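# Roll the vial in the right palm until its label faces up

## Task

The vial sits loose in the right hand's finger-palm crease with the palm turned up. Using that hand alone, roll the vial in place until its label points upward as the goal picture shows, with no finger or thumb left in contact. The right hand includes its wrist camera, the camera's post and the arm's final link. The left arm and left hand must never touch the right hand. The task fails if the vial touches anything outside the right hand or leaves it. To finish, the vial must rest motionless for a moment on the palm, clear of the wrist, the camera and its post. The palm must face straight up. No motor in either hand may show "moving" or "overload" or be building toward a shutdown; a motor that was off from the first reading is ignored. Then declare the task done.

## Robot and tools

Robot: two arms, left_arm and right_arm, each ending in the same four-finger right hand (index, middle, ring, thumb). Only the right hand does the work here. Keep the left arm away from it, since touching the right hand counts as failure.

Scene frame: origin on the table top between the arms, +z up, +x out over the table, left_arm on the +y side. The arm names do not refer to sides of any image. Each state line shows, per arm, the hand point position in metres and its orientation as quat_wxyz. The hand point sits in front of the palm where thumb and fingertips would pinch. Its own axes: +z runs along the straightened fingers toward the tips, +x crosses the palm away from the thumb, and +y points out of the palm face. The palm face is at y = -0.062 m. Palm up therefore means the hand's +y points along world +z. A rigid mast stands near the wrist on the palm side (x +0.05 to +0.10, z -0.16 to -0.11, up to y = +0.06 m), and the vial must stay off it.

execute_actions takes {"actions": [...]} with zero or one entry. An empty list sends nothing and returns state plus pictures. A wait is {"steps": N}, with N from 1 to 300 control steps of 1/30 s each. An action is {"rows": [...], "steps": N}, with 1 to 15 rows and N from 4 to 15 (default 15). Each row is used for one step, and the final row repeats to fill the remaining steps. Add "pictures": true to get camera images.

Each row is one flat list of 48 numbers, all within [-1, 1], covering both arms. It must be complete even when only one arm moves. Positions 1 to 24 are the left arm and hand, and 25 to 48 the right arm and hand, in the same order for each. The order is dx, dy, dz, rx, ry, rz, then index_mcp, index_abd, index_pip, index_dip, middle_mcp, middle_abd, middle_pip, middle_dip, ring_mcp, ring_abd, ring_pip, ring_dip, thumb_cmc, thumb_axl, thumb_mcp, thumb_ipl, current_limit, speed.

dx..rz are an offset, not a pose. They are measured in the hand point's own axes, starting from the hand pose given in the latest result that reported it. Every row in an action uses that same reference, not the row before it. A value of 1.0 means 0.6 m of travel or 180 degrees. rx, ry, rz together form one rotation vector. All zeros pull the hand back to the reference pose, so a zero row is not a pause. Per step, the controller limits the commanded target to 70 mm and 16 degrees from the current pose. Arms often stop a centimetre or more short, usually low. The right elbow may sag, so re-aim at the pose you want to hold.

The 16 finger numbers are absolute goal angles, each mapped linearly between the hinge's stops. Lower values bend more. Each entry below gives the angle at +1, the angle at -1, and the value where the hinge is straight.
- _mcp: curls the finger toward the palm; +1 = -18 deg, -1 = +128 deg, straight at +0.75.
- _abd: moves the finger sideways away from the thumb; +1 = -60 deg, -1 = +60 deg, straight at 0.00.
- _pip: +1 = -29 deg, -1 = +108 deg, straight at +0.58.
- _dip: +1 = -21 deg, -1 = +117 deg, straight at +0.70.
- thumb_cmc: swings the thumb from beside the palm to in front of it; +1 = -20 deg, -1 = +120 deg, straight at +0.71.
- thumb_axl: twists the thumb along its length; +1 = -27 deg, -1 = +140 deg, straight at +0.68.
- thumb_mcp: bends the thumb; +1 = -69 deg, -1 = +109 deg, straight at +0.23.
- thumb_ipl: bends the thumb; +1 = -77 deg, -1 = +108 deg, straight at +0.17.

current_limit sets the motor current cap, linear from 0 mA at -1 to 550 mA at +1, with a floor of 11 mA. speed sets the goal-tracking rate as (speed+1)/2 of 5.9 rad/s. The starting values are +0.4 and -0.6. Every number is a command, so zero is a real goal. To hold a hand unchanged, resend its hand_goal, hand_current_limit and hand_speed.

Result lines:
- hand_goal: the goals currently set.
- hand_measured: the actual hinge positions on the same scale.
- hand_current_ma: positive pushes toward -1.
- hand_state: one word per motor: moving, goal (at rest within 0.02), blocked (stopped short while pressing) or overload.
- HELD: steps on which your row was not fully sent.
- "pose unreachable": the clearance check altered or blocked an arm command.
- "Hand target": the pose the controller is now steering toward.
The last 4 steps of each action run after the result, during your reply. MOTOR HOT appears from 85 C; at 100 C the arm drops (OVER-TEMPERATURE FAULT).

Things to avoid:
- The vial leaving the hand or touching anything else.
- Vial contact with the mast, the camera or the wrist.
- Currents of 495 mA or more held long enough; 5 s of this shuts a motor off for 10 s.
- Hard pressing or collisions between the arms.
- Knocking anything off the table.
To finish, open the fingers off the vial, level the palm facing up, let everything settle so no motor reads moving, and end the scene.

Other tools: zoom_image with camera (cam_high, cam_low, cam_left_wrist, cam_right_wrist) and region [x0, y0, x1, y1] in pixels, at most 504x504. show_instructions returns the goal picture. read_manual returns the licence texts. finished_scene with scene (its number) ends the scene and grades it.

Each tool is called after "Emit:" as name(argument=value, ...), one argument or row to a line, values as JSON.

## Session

Emit:
show_instructions(
)

Emit:
execute_actions(
  actions=[],
)

Reference images for this scene: goal picture from the wrist camera place.

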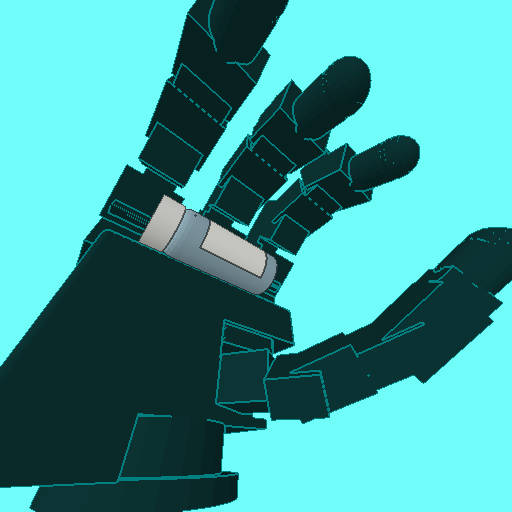

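Scene clock: 0.00 s of 4800.00 s.
left_arm: end_effector_position=(+0.3872, +0.8022, +0.5763) hand_goal=(+0.754, +0.000, +0.576, +0.696, +0.754, +0.000, +0.576, +0.696, +0.754, +0.000, +0.576, +0.696, +0.714, +0.678, +0.226, +0.168) hand_measured=(+0.754, +0.000, +0.576, +0.696, +0.754, +0.000, +0.576, +0.696, +0.754, +0.000, +0.576, +0.696, +0.714, +0.678, +0.226, +0.168) hand_current_ma=(+0, +0, +0, +0, +0, +0, +0, +0, +0, +0, +0, +0, +0, +0, +0, +0) hand_state=(goal, goal, goal, goal, goal, goal, goal, goal, goal, goal, goal, goal, goal, goal, goal, goal) hand_current_limit=0.40 hand_speed=-0.60 end_effector_quat_wxyz=(+0.267, +0.270, +0.652, +0.656) | right_arm: end_effector_position=(+0.4291, -0.0955, +0.4048) hand_goal=(+0.046, +0.000, -0.008, +0.280, +0.046, +0.000, -0.008, +0.280, +0.046, +0.000, -0.008, +0.280, -0.104, +0.266, +0.032, -0.018) hand_measured=(+0.062, +0.000, -0.006, +0.282, +0.062, +0.000, -0.006, +0.282, +0.062, +0.000, -0.006, +0.282, -0.088, +0.270, +0.034, -0.016) hand_current_ma=(+83, +0, +13, +13, +83, +0, +13, +13, +90, +0, +14, +12, +82, +30, +13, +11) hand_state=(goal, goal, goal, goal, goal, goal, goal, goal, goal, goal, goal, goal, goal, goal, goal, goal) hand_current_limit=0.40 hand_speed=-0.60 end_effector_quat_wxyz=(+0.292, +0.299, +0.632, +0.653)
Joint positions: left_arm=[ 0.66   1.038  1.037  0.005 -0.015  0.007] | right_arm=[1.02  1.104 0.6   0.526 0.104 0.02 ]
Joint velocities: left_arm=[ 0.005 -0.024 -0.012  0.002 -0.037 -0.007] | right_arm=[-0.005 -0.034 -0.027 -0.012  0.007  0.095]
Hand target (left_arm): +0.382, +0.797, +0.605; +0.274, +0.263, +0.635, +0.673
Hand target (right_arm): +0.430, -0.094, +0.423; +0.295, +0.295, +0.620, +0.664
camera_calibration (this result's frames):
cam_left_wrist: T_world_to_cam=[[0.52159, -0.56124, 0.642615, -0.0920017], [-0.223378, -0.816743, -0.532008, 0.994181], [0.823436, 0.133944, -0.551374, 0.012814], [0, 0, 0, 1]] pos_world=[0.259514, 0.758639, 0.5951]
cam_right_wrist: T_world_to_cam=[[0.451625, -0.666618, 0.593005, -0.469052], [-0.317551, -0.741225, -0.591394, 0.256611], [0.833784, 0.0787792, -0.546441, -0.00894971], [0, 0, 0, 1]] pos_world=[0.300785, -0.121767, 0.425019]

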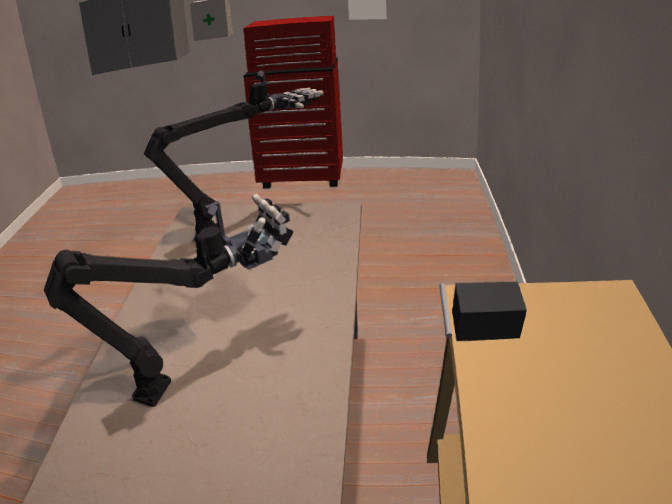

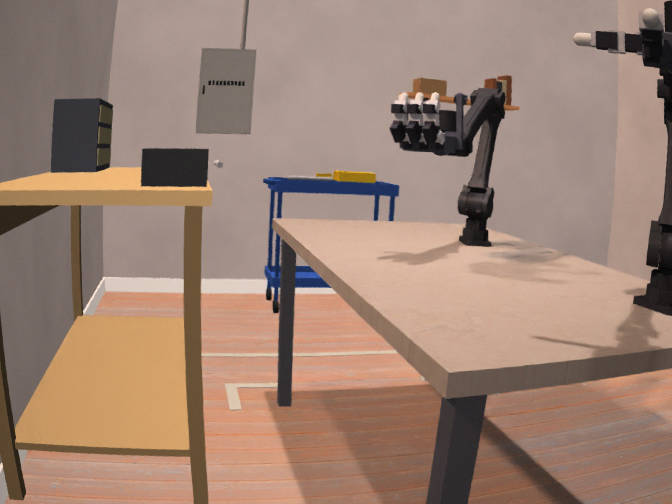

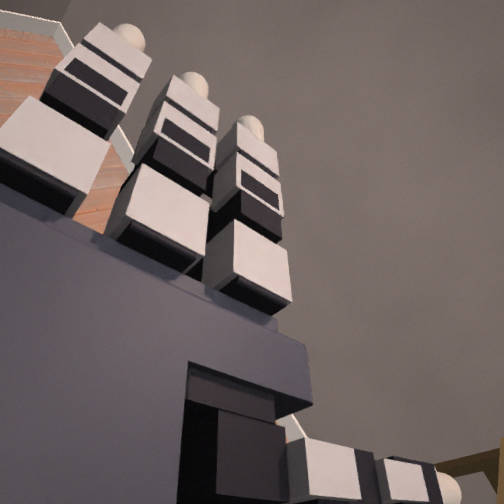

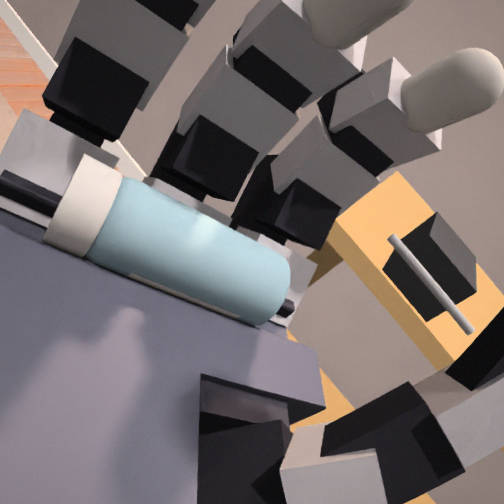

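Emit:
zoom_image(
  camera="cam_right_wrist",
  region=[30, 130, 330, 350],
)

Region (30, 130, 330, 350) of cam_right_wrist's 504x504 image, scaled by 1.680, with more detail than that image has; it fills the top 370 rows of this view, and the rest is white.

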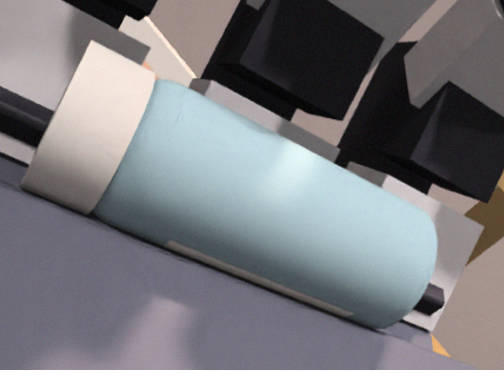

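Emit:
execute_actions(
  actions=[
    {"rows": [[0.0004,0.0478,-0.0121,-0.0166,0,0,0.754,0,0.576,0.696,0.754,0,0.576,0.696,0.754,0,0.576,0.696,0.714,0.678,0.226,0.168,0.4,-0.6,0.001,0.0303,0.0034,-0.0107,0,0.001,-0.17,0,0.18,0.28,0.03,0,-0.84,-0.12,-0.13,0,0.18,0.28,-0.104,0.266,0.032,-0.018,0.75,-0.35]], "steps": 15},
  ],
)

Emit:
execute_actions(
  actions=[
    {"rows": [[0.0004,0.0478,-0.0121,-0.0166,0,0,0.754,0,0.576,0.696,0.754,0,0.576,0.696,0.754,0,0.576,0.696,0.714,0.678,0.226,0.168,0.4,-0.6,0.001,0.0303,0.0034,-0.0107,0,0.001,-0.17,0,0.18,0.28,0.03,0,-0.86,-0.15,-0.13,0,0.18,0.28,-0.104,0.266,0.032,-0.018,0.75,-0.4],[0.0004,0.0478,-0.0121,-0.0166,0,0,0.754,0,0.576,0.696,0.754,0,0.576,0.696,0.754,0,0.576,0.696,0.714,0.678,0.226,0.168,0.4,-0.6,0.001,0.0303,0.0034,-0.0107,0,0.001,-0.17,0,0.18,0.28,0.03,0,-0.87,-0.17,-0.13,0,0.18,0.28,-0.104,0.266,0.032,-0.018,0.75,-0.4],[0.0004,0.0478,-0.0121,-0.0166,0,0,0.754,0,0.576,0.696,0.754,0,0.576,0.696,0.754,0,0.576,0.696,0.714,0.678,0.226,0.168,0.4,-0.6,0.001,0.0303,0.0034,-0.0107,0,0.001,-0.17,0,0.18,0.28,0.03,0,-0.88,-0.19,-0.13,0,0.18,0.28,-0.104,0.266,0.032,-0.018,0.75,-0.4],[0.0004,0.0478,-0.0121,-0.0166,0,0,0.754,0,0.576,0.696,0.754,0,0.576,0.696,0.754,0,0.576,0.696,0.714,0.678,0.226,0.168,0.4,-0.6,0.001,0.0303,0.0034,-0.0107,0,0.001,-0.17,0,0.18,0.28,0.03,0,-0.885,-0.21,-0.13,0,0.18,0.28,-0.104,0.266,0.032,-0.018,0.75,-0.4],[0.0004,0.0478,-0.0121,-0.0166,0,0,0.754,0,0.576,0.696,0.754,0,0.576,0.696,0.754,0,0.576,0.696,0.714,0.678,0.226,0.168,0.4,-0.6,0.001,0.0303,0.0034,-0.0107,0,0.001,-0.17,0,0.18,0.28,0.03,0,-0.885,-0.23,-0.13,0,0.18,0.28,-0.104,0.266,0.032,-0.018,0.75,-0.4],[0.0004,0.0478,-0.0121,-0.0166,0,0,0.754,0,0.576,0.696,0.754,0,0.576,0.696,0.754,0,0.576,0.696,0.714,0.678,0.226,0.168,0.4,-0.6,0.001,0.0303,0.0034,-0.0107,0,0.001,-0.17,0,0.18,0.28,0.03,0,-0.885,-0.23,-0.13,0,0.18,0.28,-0.104,0.266,0.032,-0.018,0.75,-0.4],[0.0004,0.0478,-0.0121,-0.0166,0,0,0.754,0,0.576,0.696,0.754,0,0.576,0.696,0.754,0,0.576,0.696,0.714,0.678,0.226,0.168,0.4,-0.6,0.001,0.0303,0.0034,-0.0107,0,0.001,-0.17,0,0.18,0.28,0.03,0,-0.885,-0.23,-0.13,0,0.18,0.28,-0.104,0.266,0.032,-0.018,0.75,-0.4],[0.0004,0.0478,-0.0121,-0.0166,0,0,0.754,0,0.576,0.696,0.754,0,0.576,0.696,0.754,0,0.576,0.696,0.714,0.678,0.226,0.168,0.4,-0.6,0.001,0.0303,0.0034,-0.0107,0,0.001,-0.17,0,0.18,0.28,0.06,0,-0.886,-0.23,-0.13,0,0.18,0.28,-0.104,0.266,0.032,-0.018,0.75,-0.4],[0.0004,0.0478,-0.0121,-0.0166,0,0,0.754,0,0.576,0.696,0.754,0,0.576,0.696,0.754,0,0.576,0.696,0.714,0.678,0.226,0.168,0.4,-0.6,0.001,0.0303,0.0034,-0.0107,0,0.001,-0.17,0,0.18,0.28,0.09,0,-0.887,-0.23,-0.13,0,0.18,0.28,-0.104,0.266,0.032,-0.018,0.75,-0.4],[0.0004,0.0478,-0.0121,-0.0166,0,0,0.754,0,0.576,0.696,0.754,0,0.576,0.696,0.754,0,0.576,0.696,0.714,0.678,0.226,0.168,0.4,-0.6,0.001,0.0303,0.0034,-0.0107,0,0.001,-0.17,0,0.18,0.28,0.12,0,-0.889,-0.23,-0.13,0,0.18,0.28,-0.104,0.266,0.032,-0.018,0.75,-0.4],[0.0004,0.0478,-0.0121,-0.0166,0,0,0.754,0,0.576,0.696,0.754,0,0.576,0.696,0.754,0,0.576,0.696,0.714,0.678,0.226,0.168,0.4,-0.6,0.001,0.0303,0.0034,-0.0107,0,0.001,-0.17,0,0.18,0.28,0.15,0,-0.892,-0.23,-0.13,0,0.18,0.28,-0.104,0.266,0.032,-0.018,0.75,-0.4],[0.0004,0.0478,-0.0121,-0.0166,0,0,0.754,0,0.576,0.696,0.754,0,0.576,0.696,0.754,0,0.576,0.696,0.714,0.678,0.226,0.168,0.4,-0.6,0.001,0.0303,0.0034,-0.0107,0,0.001,-0.17,0,0.18,0.28,0.18,0,-0.896,-0.23,-0.13,0,0.18,0.28,-0.104,0.266,0.032,-0.018,0.75,-0.4],[0.0004,0.0478,-0.0121,-0.0166,0,0,0.754,0,0.576,0.696,0.754,0,0.576,0.696,0.754,0,0.576,0.696,0.714,0.678,0.226,0.168,0.4,-0.6,0.001,0.0303,0.0034,-0.0107,0,0.001,-0.17,0,0.18,0.28,0.21,0,-0.9,-0.23,-0.13,0,0.18,0.28,-0.104,0.266,0.032,-0.018,0.75,-0.4],[0.0004,0.0478,-0.0121,-0.0166,0,0,0.754,0,0.576,0.696,0.754,0,0.576,0.696,0.754,0,0.576,0.696,0.714,0.678,0.226,0.168,0.4,-0.6,0.001,0.0303,0.0034,-0.0107,0,0.001,-0.17,0,0.18,0.28,0.24,0,-0.905,-0.23,-0.13,0,0.18,0.28,-0.104,0.266,0.032,-0.018,0.75,-0.4],[0.0004,0.0478,-0.0121,-0.0166,0,0,0.754,0,0.576,0.696,0.754,0,0.576,0.696,0.754,0,0.576,0.696,0.714,0.678,0.226,0.168,0.4,-0.6,0.001,0.0303,0.0034,-0.0107,0,0.001,-0.17,0,0.18,0.28,0.27,0,-0.91,-0.23,-0.13,0,0.18,0.28,-0.104,0.266,0.032,-0.018,0.75,-0.4]], "steps": 15},
  ],
)

Emit:
execute_actions(
  actions=[
    {"rows": [[0.0004,0.0478,-0.0121,-0.0166,0,0,0.754,0,0.576,0.696,0.754,0,0.576,0.696,0.754,0,0.576,0.696,0.714,0.678,0.226,0.168,0.4,-0.6,0.001,0.0303,0.0034,-0.0107,0,0.001,-0.17,0,0.18,0.28,0.3,0,-0.917,-0.232,-0.13,0,0.18,0.28,-0.104,0.266,0.032,-0.018,0.75,-0.4],[0.0004,0.0478,-0.0121,-0.0166,0,0,0.754,0,0.576,0.696,0.754,0,0.576,0.696,0.754,0,0.576,0.696,0.714,0.678,0.226,0.168,0.4,-0.6,0.001,0.0303,0.0034,-0.0107,0,0.001,-0.17,0,0.18,0.28,0.33,0,-0.925,-0.234,-0.13,0,0.18,0.28,-0.104,0.266,0.032,-0.018,0.75,-0.4],[0.0004,0.0478,-0.0121,-0.0166,0,0,0.754,0,0.576,0.696,0.754,0,0.576,0.696,0.754,0,0.576,0.696,0.714,0.678,0.226,0.168,0.4,-0.6,0.001,0.0303,0.0034,-0.0107,0,0.001,-0.17,0,0.18,0.28,0.36,0,-0.933,-0.237,-0.13,0,0.18,0.28,-0.104,0.266,0.032,-0.018,0.75,-0.4],[0.0004,0.0478,-0.0121,-0.0166,0,0,0.754,0,0.576,0.696,0.754,0,0.576,0.696,0.754,0,0.576,0.696,0.714,0.678,0.226,0.168,0.4,-0.6,0.001,0.0303,0.0034,-0.0107,0,0.001,-0.17,0,0.18,0.28,0.39,0,-0.942,-0.24,-0.13,0,0.18,0.28,-0.104,0.266,0.032,-0.018,0.75,-0.4],[0.0004,0.0478,-0.0121,-0.0166,0,0,0.754,0,0.576,0.696,0.754,0,0.576,0.696,0.754,0,0.576,0.696,0.714,0.678,0.226,0.168,0.4,-0.6,0.001,0.0303,0.0034,-0.0107,0,0.001,-0.17,0,0.18,0.28,0.42,0,-0.951,-0.243,-0.13,0,0.18,0.28,-0.104,0.266,0.032,-0.018,0.75,-0.4],[0.0004,0.0478,-0.0121,-0.0166,0,0,0.754,0,0.576,0.696,0.754,0,0.576,0.696,0.754,0,0.576,0.696,0.714,0.678,0.226,0.168,0.4,-0.6,0.001,0.0303,0.0034,-0.0107,0,0.001,-0.17,0,0.18,0.28,0.45,0,-0.96,-0.246,-0.13,0,0.18,0.28,-0.104,0.266,0.032,-0.018,0.75,-0.4],[0.0004,0.0478,-0.0121,-0.0166,0,0,0.754,0,0.576,0.696,0.754,0,0.576,0.696,0.754,0,0.576,0.696,0.714,0.678,0.226,0.168,0.4,-0.6,0.001,0.0303,0.0034,-0.0107,0,0.001,-0.17,0,0.18,0.28,0.48,0,-0.97,-0.249,-0.13,0,0.18,0.28,-0.104,0.266,0.032,-0.018,0.75,-0.4],[0.0004,0.0478,-0.0121,-0.0166,0,0,0.754,0,0.576,0.696,0.754,0,0.576,0.696,0.754,0,0.576,0.696,0.714,0.678,0.226,0.168,0.4,-0.6,0.001,0.0303,0.0034,-0.0107,0,0.001,-0.17,0,0.18,0.28,0.5,0,-0.977,-0.25,-0.13,0,0.18,0.28,-0.104,0.266,0.032,-0.018,0.75,-0.4],[0.0004,0.0478,-0.0121,-0.0166,0,0,0.754,0,0.576,0.696,0.754,0,0.576,0.696,0.754,0,0.576,0.696,0.714,0.678,0.226,0.168,0.4,-0.6,0.001,0.0303,0.0034,-0.0107,0,0.001,-0.17,0,0.18,0.28,0.5,0,-0.977,-0.25,-0.13,0,0.18,0.28,-0.104,0.266,0.032,-0.018,0.75,-0.4],[0.0004,0.0478,-0.0121,-0.0166,0,0,0.754,0,0.576,0.696,0.754,0,0.576,0.696,0.754,0,0.576,0.696,0.714,0.678,0.226,0.168,0.4,-0.6,0.001,0.0303,0.0034,-0.0107,0,0.001,-0.17,0,0.18,0.28,0.5,0,-0.977,-0.25,-0.13,0,0.18,0.28,-0.104,0.266,0.032,-0.018,0.75,-0.4],[0.0004,0.0478,-0.0121,-0.0166,0,0,0.754,0,0.576,0.696,0.754,0,0.576,0.696,0.754,0,0.576,0.696,0.714,0.678,0.226,0.168,0.4,-0.6,0.001,0.0303,0.0034,-0.0107,0,0.001,-0.17,0,0.18,0.28,0.5,0,-0.8,-0.17,-0.13,0,0.18,0.28,-0.104,0.266,0.032,-0.018,0.75,-0.4]], "steps": 14},
  ],
  pictures=true,
)

Emit:
execute_actions(
  actions=[
    {"rows": [[0.0004,0.0478,-0.0121,-0.0166,0,0,0.754,0,0.576,0.696,0.754,0,0.576,0.696,0.754,0,0.576,0.696,0.714,0.678,0.226,0.168,0.4,-0.6,0.001,0.0303,0.0034,-0.0107,0,0.001,-0.17,0,0.18,0.28,0.03,0,-0.8,-0.17,-0.13,0,0.18,0.28,-0.104,0.266,0.032,-0.018,0.75,-0.4]], "steps": 9},
  ],
  pictures=true,
)

Scene clock: 7.20 s of 4800.00 s.
left_arm: end_effector_position=(+0.3872, +0.8022, +0.5763) hand_goal=(+0.754, +0.000, +0.576, +0.696, +0.754, +0.000, +0.576, +0.696, +0.754, +0.000, +0.576, +0.696, +0.714, +0.678, +0.226, +0.168) hand_measured=(+0.764, +0.000, +0.576, +0.696, +0.764, +0.000, +0.576, +0.696, +0.764, +0.000, +0.576, +0.696, +0.724, +0.678, +0.226, +0.168) hand_current_ma=(+56, +0, +4, +0, +52, +0, +4, +0, +55, +0, +4, +0, +53, -4, -1, -2) hand_state=(goal, goal, goal, goal, goal, goal, goal, goal, goal, goal, goal, goal, goal, goal, goal, goal) hand_current_limit=0.40 hand_speed=-0.60 end_effector_quat_wxyz=(+0.267, +0.270, +0.652, +0.656) | right_arm: end_effector_position=(+0.4291, -0.0955, +0.4048) hand_goal=(-0.170, +0.000, +0.180, +0.280, +0.030, +0.000, -0.840, -0.120, -0.130, +0.000, +0.180, +0.280, -0.104, +0.266, +0.032, -0.018) hand_measured=(-0.160, +0.000, +0.176, +0.282, +0.042, +0.000, -0.414, -0.102, -0.116, +0.000, +0.176, +0.282, -0.088, +0.270, +0.034, -0.016) hand_current_ma=(+58, +0, -16, +13, +67, +0, +64, -23, +70, +0, -15, +12, +82, +30, +13, +11) hand_state=(moving, goal, goal, goal, goal, goal, moving, moving, goal, goal, goal, goal, goal, goal, goal, goal) hand_current_limit=0.75 hand_speed=-0.35 end_effector_quat_wxyz=(+0.292, +0.299, +0.632, +0.653)
Joint positions: left_arm=[ 0.66   1.038  1.037  0.005 -0.015  0.007] | right_arm=[1.02  1.104 0.6   0.526 0.104 0.02 ]
Joint velocities: left_arm=[-0.015  0.005 -0.012 -0.002  0.051  0.037] | right_arm=[-0.005 -0.015  0.012  0.002 -0.022  0.022]
Steps of this call (steps 1 to 90: nothing new was sent; then 3.83 s passed at rest; steps 91 to 101: the first 11 steps of this action). Readings (end_effector_position | what the end effector reports):
91: left_arm (+0.3872, +0.8022, +0.5763) | right_arm (+0.4291, -0.0955, +0.4048) | left_arm hand_goal=(+0.754, +0.000, +0.576, +0.696, +0.754, +0.000, +0.576, +0.696, +0.754, +0.000, +0.576, +0.696, +0.714, +0.678, +0.226, +0.168) hand_measured=(+0.764, +0.000, +0.576, +0.696, +0.764, +0.000, +0.576, +0.696, +0.764, +0.000, +0.576, +0.696, +0.724, +0.678, +0.226, +0.168) hand_current_ma=(+56, +0, +4, +0, +52, +0, +4, +0, +55, +0, +4, +0, +53, -4, -1, -2) hand_state=(goal, goal, goal, goal, goal, goal, goal, goal, goal, goal, goal, goal, goal, goal, goal, goal) hand_current_limit=0.40 hand_speed=-0.60 | right_arm hand_goal=(-0.170, +0.000, +0.180, +0.280, +0.030, +0.000, -0.840, -0.120, -0.130, +0.000, +0.180, +0.280, -0.104, +0.266, +0.032, -0.018) hand_measured=(+0.062, +0.000, -0.006, +0.282, +0.062, +0.000, -0.006, +0.282, +0.062, +0.000, -0.006, +0.282, -0.088, +0.270, +0.034, -0.016) hand_current_ma=(+83, +0, +13, +13, +83, +0, +13, +13, +90, +0, +14, +12, +82, +30, +13, +11) hand_state=(moving, goal, moving, goal, moving, goal, moving, moving, moving, goal, moving, goal, goal, goal, goal, goal) hand_current_limit=0.75 hand_speed=-0.35
92: left_arm (+0.3872, +0.8022, +0.5763) | right_arm (+0.4291, -0.0955, +0.4048) | left_arm hand_goal=(+0.754, +0.000, +0.576, +0.696, +0.754, +0.000, +0.576, +0.696, +0.754, +0.000, +0.576, +0.696, +0.714, +0.678, +0.226, +0.168) hand_measured=(+0.764, +0.000, +0.576, +0.696, +0.764, +0.000, +0.576, +0.696, +0.764, +0.000, +0.576, +0.696, +0.724, +0.678, +0.226, +0.168) hand_current_ma=(+56, +0, +4, +0, +52, +0, +4, +0, +55, +0, +4, +0, +53, -4, -1, -2) hand_state=(goal, goal, goal, goal, goal, goal, goal, goal, goal, goal, goal, goal, goal, goal, goal, goal) hand_current_limit=0.40 hand_speed=-0.60 | right_arm hand_goal=(-0.170, +0.000, +0.180, +0.280, +0.030, +0.000, -0.840, -0.120, -0.130, +0.000, +0.180, +0.280, -0.104, +0.266, +0.032, -0.018) hand_measured=(+0.058, +0.000, -0.002, +0.282, +0.060, +0.000, -0.010, +0.278, +0.060, +0.000, -0.002, +0.282, -0.088, +0.270, +0.034, -0.016) hand_current_ma=(+232, +0, -128, +13, +146, +0, +149, +147, +246, +0, -133, +12, +82, +30, +13, +11) hand_state=(moving, goal, moving, goal, moving, goal, moving, moving, moving, goal, moving, goal, goal, goal, goal, goal) hand_current_limit=0.75 hand_speed=-0.35
94: left_arm (+0.3872, +0.8022, +0.5763) | right_arm (+0.4291, -0.0955, +0.4048) | left_arm hand_goal=(+0.754, +0.000, +0.576, +0.696, +0.754, +0.000, +0.576, +0.696, +0.754, +0.000, +0.576, +0.696, +0.714, +0.678, +0.226, +0.168) hand_measured=(+0.764, +0.000, +0.576, +0.696, +0.764, +0.000, +0.576, +0.696, +0.764, +0.000, +0.576, +0.696, +0.724, +0.678, +0.226, +0.168) hand_current_ma=(+56, +0, +4, +0, +52, +0, +4, +0, +55, +0, +4, +0, +53, -4, -1, -2) hand_state=(goal, goal, goal, goal, goal, goal, goal, goal, goal, goal, goal, goal, goal, goal, goal, goal) hand_current_limit=0.40 hand_speed=-0.60 | right_arm hand_goal=(-0.170, +0.000, +0.180, +0.280, +0.030, +0.000, -0.840, -0.120, -0.130, +0.000, +0.180, +0.280, -0.104, +0.266, +0.032, -0.018) hand_measured=(-0.004, +0.000, +0.070, +0.282, +0.048, +0.000, -0.084, +0.204, +0.000, +0.000, +0.072, +0.282, -0.088, +0.270, +0.034, -0.016) hand_current_ma=(+154, +0, -73, +13, +73, +0, +77, +83, +164, +0, -74, +12, +82, +30, +13, +11) hand_state=(moving, goal, moving, goal, moving, goal, moving, moving, moving, goal, moving, goal, goal, goal, goal, goal) hand_current_limit=0.75 hand_speed=-0.35
98: left_arm (+0.3872, +0.8022, +0.5763) | right_arm (+0.4291, -0.0955, +0.4048) | left_arm hand_goal=(+0.754, +0.000, +0.576, +0.696, +0.754, +0.000, +0.576, +0.696, +0.754, +0.000, +0.576, +0.696, +0.714, +0.678, +0.226, +0.168) hand_measured=(+0.764, +0.000, +0.576, +0.696, +0.764, +0.000, +0.576, +0.696, +0.764, +0.000, +0.576, +0.696, +0.724, +0.678, +0.226, +0.168) hand_current_ma=(+56, +0, +4, +0, +52, +0, +4, +0, +55, +0, +4, +0, +53, -4, -1, -2) hand_state=(goal, goal, goal, goal, goal, goal, goal, goal, goal, goal, goal, goal, goal, goal, goal, goal) hand_current_limit=0.40 hand_speed=-0.60 | right_arm hand_goal=(-0.170, +0.000, +0.180, +0.280, +0.030, +0.000, -0.840, -0.120, -0.130, +0.000, +0.180, +0.280, -0.104, +0.266, +0.032, -0.018) hand_measured=(-0.144, +0.000, +0.176, +0.282, +0.044, +0.000, -0.272, +0.018, -0.112, +0.000, +0.174, +0.282, -0.088, +0.270, +0.034, -0.016) hand_current_ma=(+11, +0, -17, +13, +72, +0, +67, +76, +49, +0, -14, +12, +82, +30, +13, +11) hand_state=(moving, goal, moving, goal, goal, goal, moving, moving, moving, goal, moving, goal, goal, goal, goal, goal) hand_current_limit=0.75 hand_speed=-0.35
101: the state above

Scene clock: 7.70 s of 4800.00 s.
left_arm: end_effector_position=(+0.3872, +0.8022, +0.5763) hand_goal=(+0.754, +0.000, +0.576, +0.696, +0.754, +0.000, +0.576, +0.696, +0.754, +0.000, +0.576, +0.696, +0.714, +0.678, +0.226, +0.168) hand_measured=(+0.764, +0.000, +0.576, +0.696, +0.764, +0.000, +0.576, +0.696, +0.764, +0.000, +0.576, +0.696, +0.724, +0.678, +0.226, +0.168) hand_current_ma=(+56, +0, +4, +0, +52, +0, +4, +0, +55, +0, +4, +0, +53, -4, -1, -2) hand_state=(goal, goal, goal, goal, goal, goal, goal, goal, goal, goal, goal, goal, goal, goal, goal, goal) hand_current_limit=0.40 hand_speed=-0.60 end_effector_quat_wxyz=(+0.267, +0.270, +0.652, +0.656) | right_arm: end_effector_position=(+0.4291, -0.0955, +0.4048) hand_goal=(-0.170, +0.000, +0.180, +0.280, +0.150, +0.000, -0.892, -0.230, -0.130, +0.000, +0.180, +0.280, -0.104, +0.266, +0.032, -0.018) hand_measured=(-0.160, +0.000, +0.176, +0.282, +0.080, +0.000, -0.860, -0.190, -0.116, +0.000, +0.176, +0.282, -0.088, +0.270, +0.034, -0.016) hand_current_ma=(+58, +0, -16, +13, -39, +2, +144, +188, +70, +0, -15, +12, +82, +30, +13, +11) hand_state=(goal, goal, goal, goal, moving, goal, moving, moving, goal, goal, goal, goal, goal, goal, goal, goal) hand_current_limit=0.75 hand_speed=-0.40 end_effector_quat_wxyz=(+0.292, +0.299, +0.632, +0.653)
Joint positions: left_arm=[ 0.66   1.038  1.037  0.005 -0.015  0.007] | right_arm=[1.02  1.104 0.6   0.526 0.104 0.02 ]
Joint velocities: left_arm=[ 0.005  0.005  0.007  0.007 -0.037  0.022] | right_arm=[-0.015 -0.015 -0.007 -0.017  0.007 -0.051]
Off your previous action's commanded pose (left_arm): 0.030 m, 3 deg at its last step (step 4 of this call).
Off your previous action's commanded pose (right_arm): 0.018 m, 2 deg at its last step (step 4 of this call).
Steps of this call (steps 1 to 4: the last 4 steps of your previous action; steps 5 to 15: the first 11 steps of this action, its rows measured from where the robot was after step 4). Readings (end_effector_position | what the end effector reports):
4: left_arm (+0.3872, +0.8022, +0.5763) | right_arm (+0.4291, -0.0955, +0.4048) | left_arm hand_goal=(+0.754, +0.000, +0.576, +0.696, +0.754, +0.000, +0.576, +0.696, +0.754, +0.000, +0.576, +0.696, +0.714, +0.678, +0.226, +0.168) hand_measured=(+0.764, +0.000, +0.576, +0.696, +0.764, +0.000, +0.576, +0.696, +0.764, +0.000, +0.576, +0.696, +0.724, +0.678, +0.226, +0.168) hand_current_ma=(+56, +0, +4, +0, +52, +0, +4, +0, +55, +0, +4, +0, +53, -4, -1, -2) hand_state=(goal, goal, goal, goal, goal, goal, goal, goal, goal, goal, goal, goal, goal, goal, goal, goal) hand_current_limit=0.40 hand_speed=-0.60 | right_arm hand_goal=(-0.170, +0.000, +0.180, +0.280, +0.030, +0.000, -0.840, -0.120, -0.130, +0.000, +0.180, +0.280, -0.104, +0.266, +0.032, -0.018) hand_measured=(-0.160, +0.000, +0.176, +0.282, +0.042, +0.000, -0.608, -0.118, -0.116, +0.000, +0.176, +0.282, -0.088, +0.270, +0.034, -0.016) hand_current_ma=(+58, +0, -16, +13, +62, +0, +62, +11, +70, +0, -15, +12, +82, +30, +13, +11) hand_state=(goal, goal, goal, goal, goal, goal, moving, goal, goal, goal, goal, goal, goal, goal, goal, goal) hand_current_limit=0.75 hand_speed=-0.35
5: left_arm (+0.3872, +0.8022, +0.5763) | right_arm (+0.4291, -0.0955, +0.4048) | left_arm hand_goal=(+0.754, +0.000, +0.576, +0.696, +0.754, +0.000, +0.576, +0.696, +0.754, +0.000, +0.576, +0.696, +0.714, +0.678, +0.226, +0.168) hand_measured=(+0.764, +0.000, +0.576, +0.696, +0.764, +0.000, +0.576, +0.696, +0.764, +0.000, +0.576, +0.696, +0.724, +0.678, +0.226, +0.168) hand_current_ma=(+56, +0, +4, +0, +52, +0, +4, +0, +55, +0, +4, +0, +53, -4, -1, -2) hand_state=(goal, goal, goal, goal, goal, goal, goal, goal, goal, goal, goal, goal, goal, goal, goal, goal) hand_current_limit=0.40 hand_speed=-0.60 | right_arm hand_goal=(-0.170, +0.000, +0.180, +0.280, +0.030, +0.000, -0.860, -0.150, -0.130, +0.000, +0.180, +0.280, -0.104, +0.266, +0.032, -0.018) hand_measured=(-0.160, +0.000, +0.176, +0.282, +0.042, +0.000, -0.656, -0.118, -0.116, +0.000, +0.176, +0.282, -0.088, +0.270, +0.034, -0.016) hand_current_ma=(+58, +0, -16, +13, +61, +0, +62, +12, +70, +0, -15, +12, +82, +30, +13, +11) hand_state=(goal, goal, goal, goal, goal, goal, moving, moving, goal, goal, goal, goal, goal, goal, goal, goal) hand_current_limit=0.75 hand_speed=-0.40
6: left_arm (+0.3872, +0.8022, +0.5763) | right_arm (+0.4291, -0.0955, +0.4048) | left_arm hand_goal=(+0.754, +0.000, +0.576, +0.696, +0.754, +0.000, +0.576, +0.696, +0.754, +0.000, +0.576, +0.696, +0.714, +0.678, +0.226, +0.168) hand_measured=(+0.764, +0.000, +0.576, +0.696, +0.764, +0.000, +0.576, +0.696, +0.764, +0.000, +0.576, +0.696, +0.724, +0.678, +0.226, +0.168) hand_current_ma=(+56, +0, +4, +0, +52, +0, +4, +0, +55, +0, +4, +0, +53, -4, -1, -2) hand_state=(goal, goal, goal, goal, goal, goal, goal, goal, goal, goal, goal, goal, goal, goal, goal, goal) hand_current_limit=0.40 hand_speed=-0.60 | right_arm hand_goal=(-0.170, +0.000, +0.180, +0.280, +0.030, +0.000, -0.870, -0.170, -0.130, +0.000, +0.180, +0.280, -0.104, +0.266, +0.032, -0.018) hand_measured=(-0.160, +0.000, +0.176, +0.282, +0.042, +0.000, -0.704, -0.120, -0.116, +0.000, +0.176, +0.282, -0.088, +0.270, +0.034, -0.016) hand_current_ma=(+58, +0, -16, +13, +58, +0, +62, +86, +70, +0, -15, +12, +82, +30, +13, +11) hand_state=(goal, goal, goal, goal, goal, goal, moving, moving, goal, goal, goal, goal, goal, goal, goal, goal) hand_current_limit=0.75 hand_speed=-0.40
8: left_arm (+0.3872, +0.8022, +0.5763) | right_arm (+0.4291, -0.0955, +0.4048) | left_arm hand_goal=(+0.754, +0.000, +0.576, +0.696, +0.754, +0.000, +0.576, +0.696, +0.754, +0.000, +0.576, +0.696, +0.714, +0.678, +0.226, +0.168) hand_measured=(+0.764, +0.000, +0.576, +0.696, +0.764, +0.000, +0.576, +0.696, +0.764, +0.000, +0.576, +0.696, +0.724, +0.678, +0.226, +0.168) hand_current_ma=(+56, +0, +4, +0, +52, +0, +4, +0, +55, +0, +4, +0, +53, -4, -1, -2) hand_state=(goal, goal, goal, goal, goal, goal, goal, goal, goal, goal, goal, goal, goal, goal, goal, goal) hand_current_limit=0.40 hand_speed=-0.60 | right_arm hand_goal=(-0.170, +0.000, +0.180, +0.280, +0.030, +0.000, -0.884, -0.210, -0.130, +0.000, +0.180, +0.280, -0.104, +0.266, +0.032, -0.018) hand_measured=(-0.160, +0.000, +0.176, +0.282, +0.040, +0.000, -0.800, -0.158, -0.116, +0.000, +0.176, +0.282, -0.088, +0.270, +0.034, -0.016) hand_current_ma=(+58, +0, -16, +13, +57, +0, +60, +39, +70, +0, -15, +12, +82, +30, +13, +11) hand_state=(goal, goal, goal, goal, goal, goal, moving, moving, goal, goal, goal, goal, goal, goal, goal, goal) hand_current_limit=0.75 hand_speed=-0.40
12: left_arm (+0.3872, +0.8022, +0.5763) | right_arm (+0.4291, -0.0955, +0.4048) | left_arm hand_goal=(+0.754, +0.000, +0.576, +0.696, +0.754, +0.000, +0.576, +0.696, +0.754, +0.000, +0.576, +0.696, +0.714, +0.678, +0.226, +0.168) hand_measured=(+0.764, +0.000, +0.576, +0.696, +0.764, +0.000, +0.576, +0.696, +0.764, +0.000, +0.576, +0.696, +0.724, +0.678, +0.226, +0.168) hand_current_ma=(+56, +0, +4, +0, +52, +0, +4, +0, +55, +0, +4, +0, +53, -4, -1, -2) hand_state=(goal, goal, goal, goal, goal, goal, goal, goal, goal, goal, goal, goal, goal, goal, goal, goal) hand_current_limit=0.40 hand_speed=-0.60 | right_arm hand_goal=(-0.170, +0.000, +0.180, +0.280, +0.060, +0.000, -0.886, -0.230, -0.130, +0.000, +0.180, +0.280, -0.104, +0.266, +0.032, -0.018) hand_measured=(-0.160, +0.000, +0.176, +0.282, +0.040, +0.000, -0.860, -0.190, -0.116, +0.000, +0.176, +0.282, -0.088, +0.270, +0.034, -0.016) hand_current_ma=(+58, +0, -16, +13, +56, +0, +124, +205, +70, +0, -15, +12, +82, +30, +13, +11) hand_state=(goal, goal, goal, goal, moving, goal, moving, blocked, goal, goal, goal, goal, goal, goal, goal, goal) hand_current_limit=0.75 hand_speed=-0.40
15: the state above

Scene clock: 8.17 s of 4800.00 s.
left_arm: end_effector_position=(+0.3872, +0.8022, +0.5763) hand_goal=(+0.754, +0.000, +0.576, +0.696, +0.754, +0.000, +0.576, +0.696, +0.754, +0.000, +0.576, +0.696, +0.714, +0.678, +0.226, +0.168) hand_measured=(+0.764, +0.000, +0.576, +0.696, +0.764, +0.000, +0.576, +0.696, +0.764, +0.000, +0.576, +0.696, +0.724, +0.678, +0.226, +0.168) hand_current_ma=(+56, +0, +4, +0, +52, +0, +4, +0, +55, +0, +4, +0, +53, -4, -1, -2) hand_state=(goal, goal, goal, goal, goal, goal, goal, goal, goal, goal, goal, goal, goal, goal, goal, goal) hand_current_limit=0.40 hand_speed=-0.60 end_effector_quat_wxyz=(+0.267, +0.270, +0.652, +0.656) | right_arm: end_effector_position=(+0.4291, -0.0955, +0.4048) hand_goal=(-0.170, +0.000, +0.180, +0.280, +0.500, +0.000, -0.976, -0.250, -0.130, +0.000, +0.180, +0.280, -0.104, +0.266, +0.032, -0.018) hand_measured=(-0.160, +0.000, +0.178, +0.282, +0.494, +0.002, -0.938, -0.216, -0.116, +0.000, +0.176, +0.282, -0.088, +0.270, +0.034, -0.016) hand_current_ma=(+58, +0, -16, +13, +67, +9, +169, +154, +70, +0, -15, +12, +82, +30, +13, +11) hand_state=(goal, goal, goal, goal, moving, goal, moving, moving, goal, goal, goal, goal, goal, goal, goal, goal) hand_current_limit=0.75 hand_speed=-0.40 end_effector_quat_wxyz=(+0.292, +0.299, +0.632, +0.653)
Joint positions: left_arm=[ 0.66   1.038  1.037  0.005 -0.015  0.007] | right_arm=[1.02  1.104 0.6   0.526 0.104 0.02 ]
Joint velocities: left_arm=[-0.005 -0.015  0.002 -0.007 -0.007 -0.037] | right_arm=[-0.005 -0.005  0.007 -0.027 -0.066 -0.095]
Off your previous action's commanded pose (left_arm): 0.030 m, 3 deg at its last step (step 4 of this call).
Off your previous action's commanded pose (right_arm): 0.018 m, 2 deg at its last step (step 4 of this call).
Steps of this call (steps 1 to 4: the last 4 steps of your previous action; steps 5 to 14: the first 10 steps of this action, its rows measured from where the robot was after step 4). Readings (end_effector_position | what the end effector reports):
4: left_arm (+0.3872, +0.8022, +0.5763) | right_arm (+0.4291, -0.0955, +0.4048) | left_arm hand_goal=(+0.754, +0.000, +0.576, +0.696, +0.754, +0.000, +0.576, +0.696, +0.754, +0.000, +0.576, +0.696, +0.714, +0.678, +0.226, +0.168) hand_measured=(+0.764, +0.000, +0.576, +0.696, +0.764, +0.000, +0.576, +0.696, +0.764, +0.000, +0.576, +0.696, +0.724, +0.678, +0.226, +0.168) hand_current_ma=(+56, +0, +4, +0, +52, +0, +4, +0, +55, +0, +4, +0, +53, -4, -1, -2) hand_state=(goal, goal, goal, goal, goal, goal, goal, goal, goal, goal, goal, goal, goal, goal, goal, goal) hand_current_limit=0.40 hand_speed=-0.60 | right_arm hand_goal=(-0.170, +0.000, +0.180, +0.280, +0.270, +0.000, -0.910, -0.230, -0.130, +0.000, +0.180, +0.280, -0.104, +0.266, +0.032, -0.018) hand_measured=(-0.160, +0.000, +0.176, +0.282, +0.190, +0.002, -0.860, -0.190, -0.116, +0.000, +0.176, +0.282, -0.088, +0.270, +0.034, -0.016) hand_current_ma=(+58, +0, -16, +13, -88, +13, +228, +200, +70, +0, -15, +12, +82, +30, +13, +11) hand_state=(goal, goal, goal, goal, moving, moving, moving, blocked, goal, goal, goal, goal, goal, goal, goal, goal) hand_current_limit=0.75 hand_speed=-0.40
5: left_arm (+0.3872, +0.8022, +0.5763) | right_arm (+0.4291, -0.0955, +0.4048) | left_arm hand_goal=(+0.754, +0.000, +0.576, +0.696, +0.754, +0.000, +0.576, +0.696, +0.754, +0.000, +0.576, +0.696, +0.714, +0.678, +0.226, +0.168) hand_measured=(+0.764, +0.000, +0.576, +0.696, +0.764, +0.000, +0.576, +0.696, +0.764, +0.000, +0.576, +0.696, +0.724, +0.678, +0.226, +0.168) hand_current_ma=(+56, +0, +4, +0, +52, +0, +4, +0, +55, +0, +4, +0, +53, -4, -1, -2) hand_state=(goal, goal, goal, goal, goal, goal, goal, goal, goal, goal, goal, goal, goal, goal, goal, goal) hand_current_limit=0.40 hand_speed=-0.60 | right_arm hand_goal=(-0.170, +0.000, +0.180, +0.280, +0.300, +0.000, -0.916, -0.232, -0.130, +0.000, +0.180, +0.280, -0.104, +0.266, +0.032, -0.018) hand_measured=(-0.160, +0.000, +0.178, +0.282, +0.222, +0.002, -0.866, -0.194, -0.116, +0.000, +0.176, +0.282, -0.088, +0.270, +0.034, -0.016) hand_current_ma=(+58, +0, -16, +13, -37, +9, +87, +88, +70, +0, -15, +12, +82, +30, +13, +11) hand_state=(goal, goal, goal, goal, moving, goal, moving, moving, goal, goal, goal, goal, goal, goal, goal, goal) hand_current_limit=0.75 hand_speed=-0.40
6: left_arm (+0.3872, +0.8022, +0.5763) | right_arm (+0.4291, -0.0955, +0.4048) | left_arm hand_goal=(+0.754, +0.000, +0.576, +0.696, +0.754, +0.000, +0.576, +0.696, +0.754, +0.000, +0.576, +0.696, +0.714, +0.678, +0.226, +0.168) hand_measured=(+0.764, +0.000, +0.576, +0.696, +0.764, +0.000, +0.576, +0.696, +0.764, +0.000, +0.576, +0.696, +0.724, +0.678, +0.226, +0.168) hand_current_ma=(+56, +0, +4, +0, +52, +0, +4, +0, +55, +0, +4, +0, +53, -4, -1, -2) hand_state=(goal, goal, goal, goal, goal, goal, goal, goal, goal, goal, goal, goal, goal, goal, goal, goal) hand_current_limit=0.40 hand_speed=-0.60 | right_arm hand_goal=(-0.170, +0.000, +0.180, +0.280, +0.330, +0.000, -0.924, -0.234, -0.130, +0.000, +0.180, +0.280, -0.104, +0.266, +0.032, -0.018) hand_measured=(-0.160, +0.000, +0.178, +0.282, +0.256, +0.002, -0.876, -0.200, -0.116, +0.000, +0.176, +0.282, -0.088, +0.270, +0.034, -0.016) hand_current_ma=(+58, +0, -16, +13, -23, +9, +207, +159, +70, +0, -15, +12, +82, +30, +13, +11) hand_state=(goal, goal, goal, goal, moving, goal, moving, moving, goal, goal, goal, goal, goal, goal, goal, goal) hand_current_limit=0.75 hand_speed=-0.40
8: left_arm (+0.3872, +0.8022, +0.5763) | right_arm (+0.4291, -0.0955, +0.4048) | left_arm hand_goal=(+0.754, +0.000, +0.576, +0.696, +0.754, +0.000, +0.576, +0.696, +0.754, +0.000, +0.576, +0.696, +0.714, +0.678, +0.226, +0.168) hand_measured=(+0.764, +0.000, +0.576, +0.696, +0.764, +0.000, +0.576, +0.696, +0.764, +0.000, +0.576, +0.696, +0.724, +0.678, +0.226, +0.168) hand_current_ma=(+56, +0, +4, +0, +52, +0, +4, +0, +55, +0, +4, +0, +53, -4, -1, -2) hand_state=(goal, goal, goal, goal, goal, goal, goal, goal, goal, goal, goal, goal, goal, goal, goal, goal) hand_current_limit=0.40 hand_speed=-0.60 | right_arm hand_goal=(-0.170, +0.000, +0.180, +0.280, +0.390, +0.000, -0.942, -0.240, -0.130, +0.000, +0.180, +0.280, -0.104, +0.266, +0.032, -0.018) hand_measured=(-0.160, +0.000, +0.178, +0.282, +0.318, +0.002, -0.890, -0.202, -0.116, +0.000, +0.176, +0.282, -0.088, +0.270, +0.034, -0.016) hand_current_ma=(+58, +0, -16, +13, -24, +9, +173, +167, +70, +0, -15, +12, +82, +30, +13, +11) hand_state=(goal, goal, goal, goal, moving, goal, moving, moving, goal, goal, goal, goal, goal, goal, goal, goal) hand_current_limit=0.75 hand_speed=-0.40
12: left_arm (+0.3872, +0.8022, +0.5763) | right_arm (+0.4291, -0.0955, +0.4048) | left_arm hand_goal=(+0.754, +0.000, +0.576, +0.696, +0.754, +0.000, +0.576, +0.696, +0.754, +0.000, +0.576, +0.696, +0.714, +0.678, +0.226, +0.168) hand_measured=(+0.764, +0.000, +0.576, +0.696, +0.764, +0.000, +0.576, +0.696, +0.764, +0.000, +0.576, +0.696, +0.724, +0.678, +0.226, +0.168) hand_current_ma=(+56, +0, +4, +0, +52, +0, +4, +0, +55, +0, +4, +0, +53, -4, -1, -2) hand_state=(goal, goal, goal, goal, goal, goal, goal, goal, goal, goal, goal, goal, goal, goal, goal, goal) hand_current_limit=0.40 hand_speed=-0.60 | right_arm hand_goal=(-0.170, +0.000, +0.180, +0.280, +0.500, +0.000, -0.976, -0.250, -0.130, +0.000, +0.180, +0.280, -0.104, +0.266, +0.032, -0.018) hand_measured=(-0.160, +0.000, +0.178, +0.282, +0.442, +0.002, -0.922, -0.212, -0.116, +0.000, +0.176, +0.282, -0.088, +0.270, +0.034, -0.016) hand_current_ma=(+58, +0, -16, +13, -11, +9, +196, +170, +70, +0, -15, +12, +82, +30, +13, +11) hand_state=(goal, goal, goal, goal, moving, goal, moving, moving, goal, goal, goal, goal, goal, goal, goal, goal) hand_current_limit=0.75 hand_speed=-0.40
14: the state above
camera_calibration (this result's frames):
cam_left_wrist: T_world_to_cam=[[0.52159, -0.56124, 0.642615, -0.0920017], [-0.223378, -0.816743, -0.532008, 0.994181], [0.823436, 0.133944, -0.551374, 0.012814], [0, 0, 0, 1]] pos_world=[0.259514, 0.758639, 0.5951]
cam_right_wrist: T_world_to_cam=[[0.451625, -0.666618, 0.593005, -0.469052], [-0.317551, -0.741225, -0.591394, 0.256611], [0.833784, 0.0787792, -0.546441, -0.00894971], [0, 0, 0, 1]] pos_world=[0.300785, -0.121767, 0.425019]

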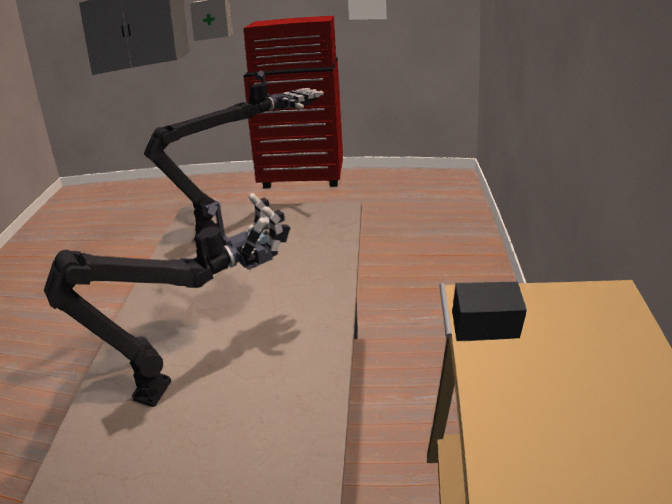

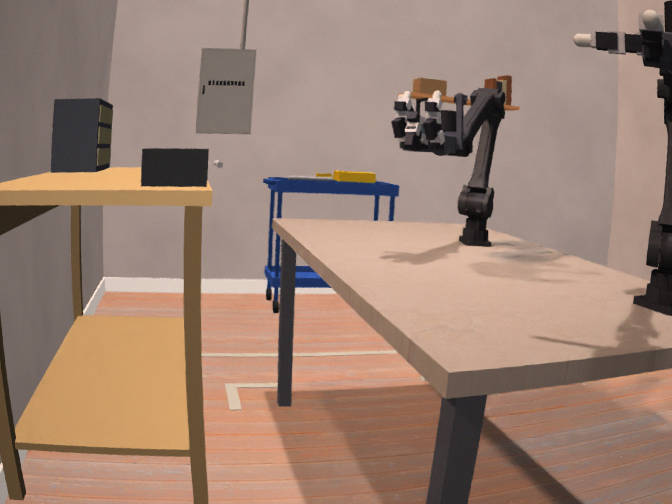

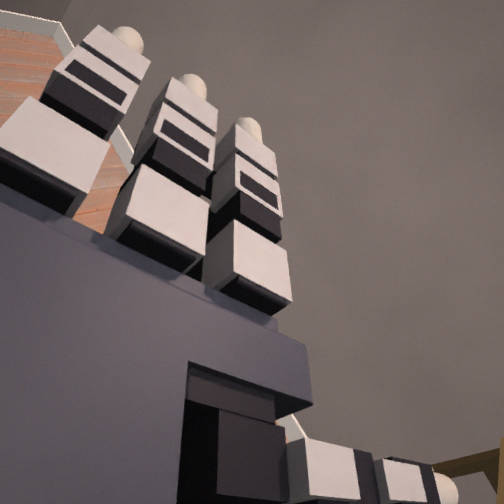

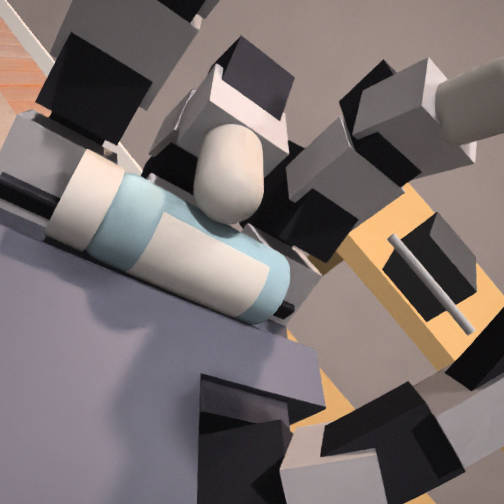

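Scene clock: 8.47 s of 4800.00 s.
left_arm: end_effector_position=(+0.3872, +0.8022, +0.5763) hand_goal=(+0.754, +0.000, +0.576, +0.696, +0.754, +0.000, +0.576, +0.696, +0.754, +0.000, +0.576, +0.696, +0.714, +0.678, +0.226, +0.168) hand_measured=(+0.764, +0.000, +0.576, +0.696, +0.764, +0.000, +0.576, +0.696, +0.764, +0.000, +0.576, +0.696, +0.724, +0.678, +0.226, +0.168) hand_current_ma=(+56, +0, +4, +0, +52, +0, +4, +0, +55, +0, +4, +0, +53, -4, -1, -2) hand_state=(goal, goal, goal, goal, goal, goal, goal, goal, goal, goal, goal, goal, goal, goal, goal, goal) hand_current_limit=0.40 hand_speed=-0.60 end_effector_quat_wxyz=(+0.267, +0.270, +0.652, +0.656) | right_arm: end_effector_position=(+0.4291, -0.0955, +0.4048) hand_goal=(-0.170, +0.000, +0.180, +0.280, +0.030, +0.000, -0.800, -0.170, -0.130, +0.000, +0.180, +0.280, -0.104, +0.266, +0.032, -0.018) hand_measured=(-0.160, +0.000, +0.178, +0.282, +0.412, +0.002, -0.806, -0.174, -0.116, +0.000, +0.176, +0.282, -0.088, +0.270, +0.034, -0.016) hand_current_ma=(+58, +0, -16, +13, +154, +9, -29, -19, +70, +0, -15, +12, +82, +30, +13, +11) hand_state=(goal, goal, goal, goal, moving, goal, goal, goal, goal, goal, goal, goal, goal, goal, goal, goal) hand_current_limit=0.75 hand_speed=-0.40 end_effector_quat_wxyz=(+0.292, +0.299, +0.632, +0.653)
Joint positions: left_arm=[ 0.66   1.038  1.037  0.005 -0.015  0.007] | right_arm=[1.02  1.104 0.6   0.526 0.104 0.02 ]
Joint velocities: left_arm=[-0.005 -0.005  0.002 -0.012 -0.007 -0.007] | right_arm=[-0.005 -0.005  0.002  0.002 -0.037  0.007]
Off your previous action's commanded pose (left_arm): 0.030 m, 3 deg at its last step (step 4 of this call).
Off your previous action's commanded pose (right_arm): 0.018 m, 2 deg at its last step (step 4 of this call).
Steps of this call (steps 1 to 4: the last 4 steps of your previous action; steps 5 to 9: the first 5 steps of this action, its rows measured from where the robot was after step 4). Readings (end_effector_position | what the end effector reports):
4: left_arm (+0.3872, +0.8022, +0.5763) | right_arm (+0.4291, -0.0955, +0.4048) | left_arm hand_goal=(+0.754, +0.000, +0.576, +0.696, +0.754, +0.000, +0.576, +0.696, +0.754, +0.000, +0.576, +0.696, +0.714, +0.678, +0.226, +0.168) hand_measured=(+0.764, +0.000, +0.576, +0.696, +0.764, +0.000, +0.576, +0.696, +0.764, +0.000, +0.576, +0.696, +0.724, +0.678, +0.226, +0.168) hand_current_ma=(+56, +0, +4, +0, +52, +0, +4, +0, +55, +0, +4, +0, +53, -4, -1, -2) hand_state=(goal, goal, goal, goal, goal, goal, goal, goal, goal, goal, goal, goal, goal, goal, goal, goal) hand_current_limit=0.40 hand_speed=-0.60 | right_arm hand_goal=(-0.170, +0.000, +0.180, +0.280, +0.500, +0.000, -0.800, -0.170, -0.130, +0.000, +0.180, +0.280, -0.104, +0.266, +0.032, -0.018) hand_measured=(-0.160, +0.000, +0.178, +0.282, +0.506, +0.002, -0.894, -0.182, -0.116, +0.000, +0.176, +0.282, -0.088, +0.270, +0.034, -0.016) hand_current_ma=(+58, +0, -16, +13, +31, +9, -101, +12, +70, +0, -15, +12, +82, +30, +13, +11) hand_state=(goal, goal, goal, goal, goal, goal, moving, moving, goal, goal, goal, goal, goal, goal, goal, goal) hand_current_limit=0.75 hand_speed=-0.40
5: left_arm (+0.3872, +0.8022, +0.5763) | right_arm (+0.4291, -0.0955, +0.4048) | left_arm hand_goal=(+0.754, +0.000, +0.576, +0.696, +0.754, +0.000, +0.576, +0.696, +0.754, +0.000, +0.576, +0.696, +0.714, +0.678, +0.226, +0.168) hand_measured=(+0.764, +0.000, +0.576, +0.696, +0.764, +0.000, +0.576, +0.696, +0.764, +0.000, +0.576, +0.696, +0.724, +0.678, +0.226, +0.168) hand_current_ma=(+56, +0, +4, +0, +52, +0, +4, +0, +55, +0, +4, +0, +53, -4, -1, -2) hand_state=(goal, goal, goal, goal, goal, goal, goal, goal, goal, goal, goal, goal, goal, goal, goal, goal) hand_current_limit=0.40 hand_speed=-0.60 | right_arm hand_goal=(-0.170, +0.000, +0.180, +0.280, +0.030, +0.000, -0.800, -0.170, -0.130, +0.000, +0.180, +0.280, -0.104, +0.266, +0.032, -0.018) hand_measured=(-0.160, +0.000, +0.178, +0.282, +0.506, +0.002, -0.852, -0.176, -0.116, +0.000, +0.176, +0.282, -0.088, +0.270, +0.034, -0.016) hand_current_ma=(+58, +0, -16, +13, +31, +9, -42, -8, +70, +0, -15, +12, +82, +30, +13, +11) hand_state=(goal, goal, goal, goal, moving, goal, moving, moving, goal, goal, goal, goal, goal, goal, goal, goal) hand_current_limit=0.75 hand_speed=-0.40
6: left_arm (+0.3872, +0.8022, +0.5763) | right_arm (+0.4291, -0.0955, +0.4048) | left_arm hand_goal=(+0.754, +0.000, +0.576, +0.696, +0.754, +0.000, +0.576, +0.696, +0.754, +0.000, +0.576, +0.696, +0.714, +0.678, +0.226, +0.168) hand_measured=(+0.764, +0.000, +0.576, +0.696, +0.764, +0.000, +0.576, +0.696, +0.764, +0.000, +0.576, +0.696, +0.724, +0.678, +0.226, +0.168) hand_current_ma=(+56, +0, +4, +0, +52, +0, +4, +0, +55, +0, +4, +0, +53, -4, -1, -2) hand_state=(goal, goal, goal, goal, goal, goal, goal, goal, goal, goal, goal, goal, goal, goal, goal, goal) hand_current_limit=0.40 hand_speed=-0.60 | right_arm hand_goal=(-0.170, +0.000, +0.180, +0.280, +0.030, +0.000, -0.800, -0.170, -0.130, +0.000, +0.180, +0.280, -0.104, +0.266, +0.032, -0.018) hand_measured=(-0.160, +0.000, +0.178, +0.282, +0.504, +0.002, -0.820, -0.174, -0.116, +0.000, +0.176, +0.282, -0.088, +0.270, +0.034, -0.016) hand_current_ma=(+58, +0, -16, +13, +210, +9, +17, -17, +70, +0, -15, +12, +82, +30, +13, +11) hand_state=(goal, goal, goal, goal, moving, goal, moving, moving, goal, goal, goal, goal, goal, goal, goal, goal) hand_current_limit=0.75 hand_speed=-0.40
8: left_arm (+0.3872, +0.8022, +0.5763) | right_arm (+0.4291, -0.0955, +0.4048) | left_arm hand_goal=(+0.754, +0.000, +0.576, +0.696, +0.754, +0.000, +0.576, +0.696, +0.754, +0.000, +0.576, +0.696, +0.714, +0.678, +0.226, +0.168) hand_measured=(+0.764, +0.000, +0.576, +0.696, +0.764, +0.000, +0.576, +0.696, +0.764, +0.000, +0.576, +0.696, +0.724, +0.678, +0.226, +0.168) hand_current_ma=(+56, +0, +4, +0, +52, +0, +4, +0, +55, +0, +4, +0, +53, -4, -1, -2) hand_state=(goal, goal, goal, goal, goal, goal, goal, goal, goal, goal, goal, goal, goal, goal, goal, goal) hand_current_limit=0.40 hand_speed=-0.60 | right_arm hand_goal=(-0.170, +0.000, +0.180, +0.280, +0.030, +0.000, -0.800, -0.170, -0.130, +0.000, +0.180, +0.280, -0.104, +0.266, +0.032, -0.018) hand_measured=(-0.160, +0.000, +0.178, +0.282, +0.448, +0.002, -0.806, -0.174, -0.116, +0.000, +0.176, +0.282, -0.088, +0.270, +0.034, -0.016) hand_current_ma=(+58, +0, -16, +13, +134, +9, -25, -19, +70, +0, -15, +12, +82, +30, +13, +11) hand_state=(goal, goal, goal, goal, moving, goal, moving, goal, goal, goal, goal, goal, goal, goal, goal, goal) hand_current_limit=0.75 hand_speed=-0.40
9: the state above
camera_calibration (this result's frames):
cam_left_wrist: T_world_to_cam=[[0.52159, -0.56124, 0.642615, -0.0920017], [-0.223378, -0.816743, -0.532008, 0.994181], [0.823436, 0.133944, -0.551374, 0.012814], [0, 0, 0, 1]] pos_world=[0.259514, 0.758639, 0.5951]
cam_right_wrist: T_world_to_cam=[[0.451625, -0.666618, 0.593005, -0.469052], [-0.317551, -0.741225, -0.591394, 0.256611], [0.833784, 0.0787792, -0.546441, -0.00894971], [0, 0, 0, 1]] pos_world=[0.300785, -0.121767, 0.425019]

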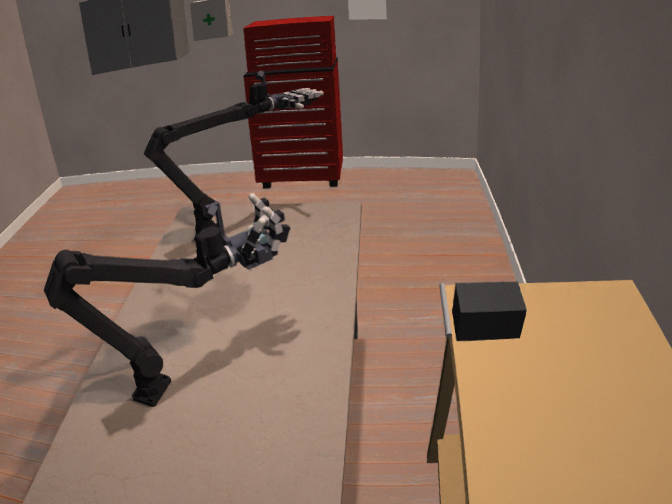

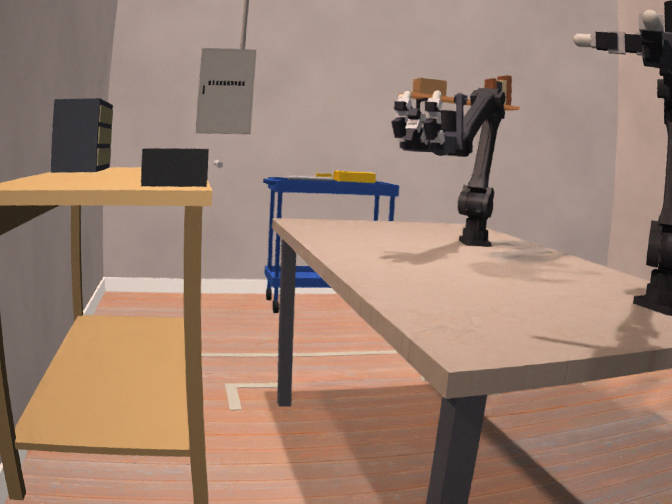

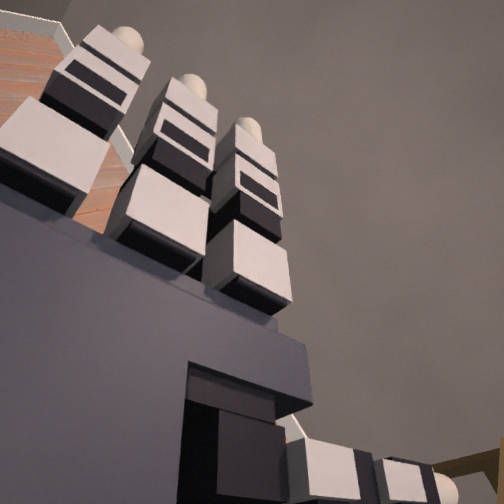

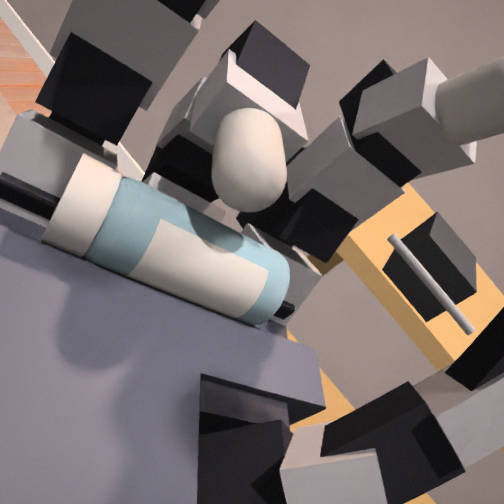

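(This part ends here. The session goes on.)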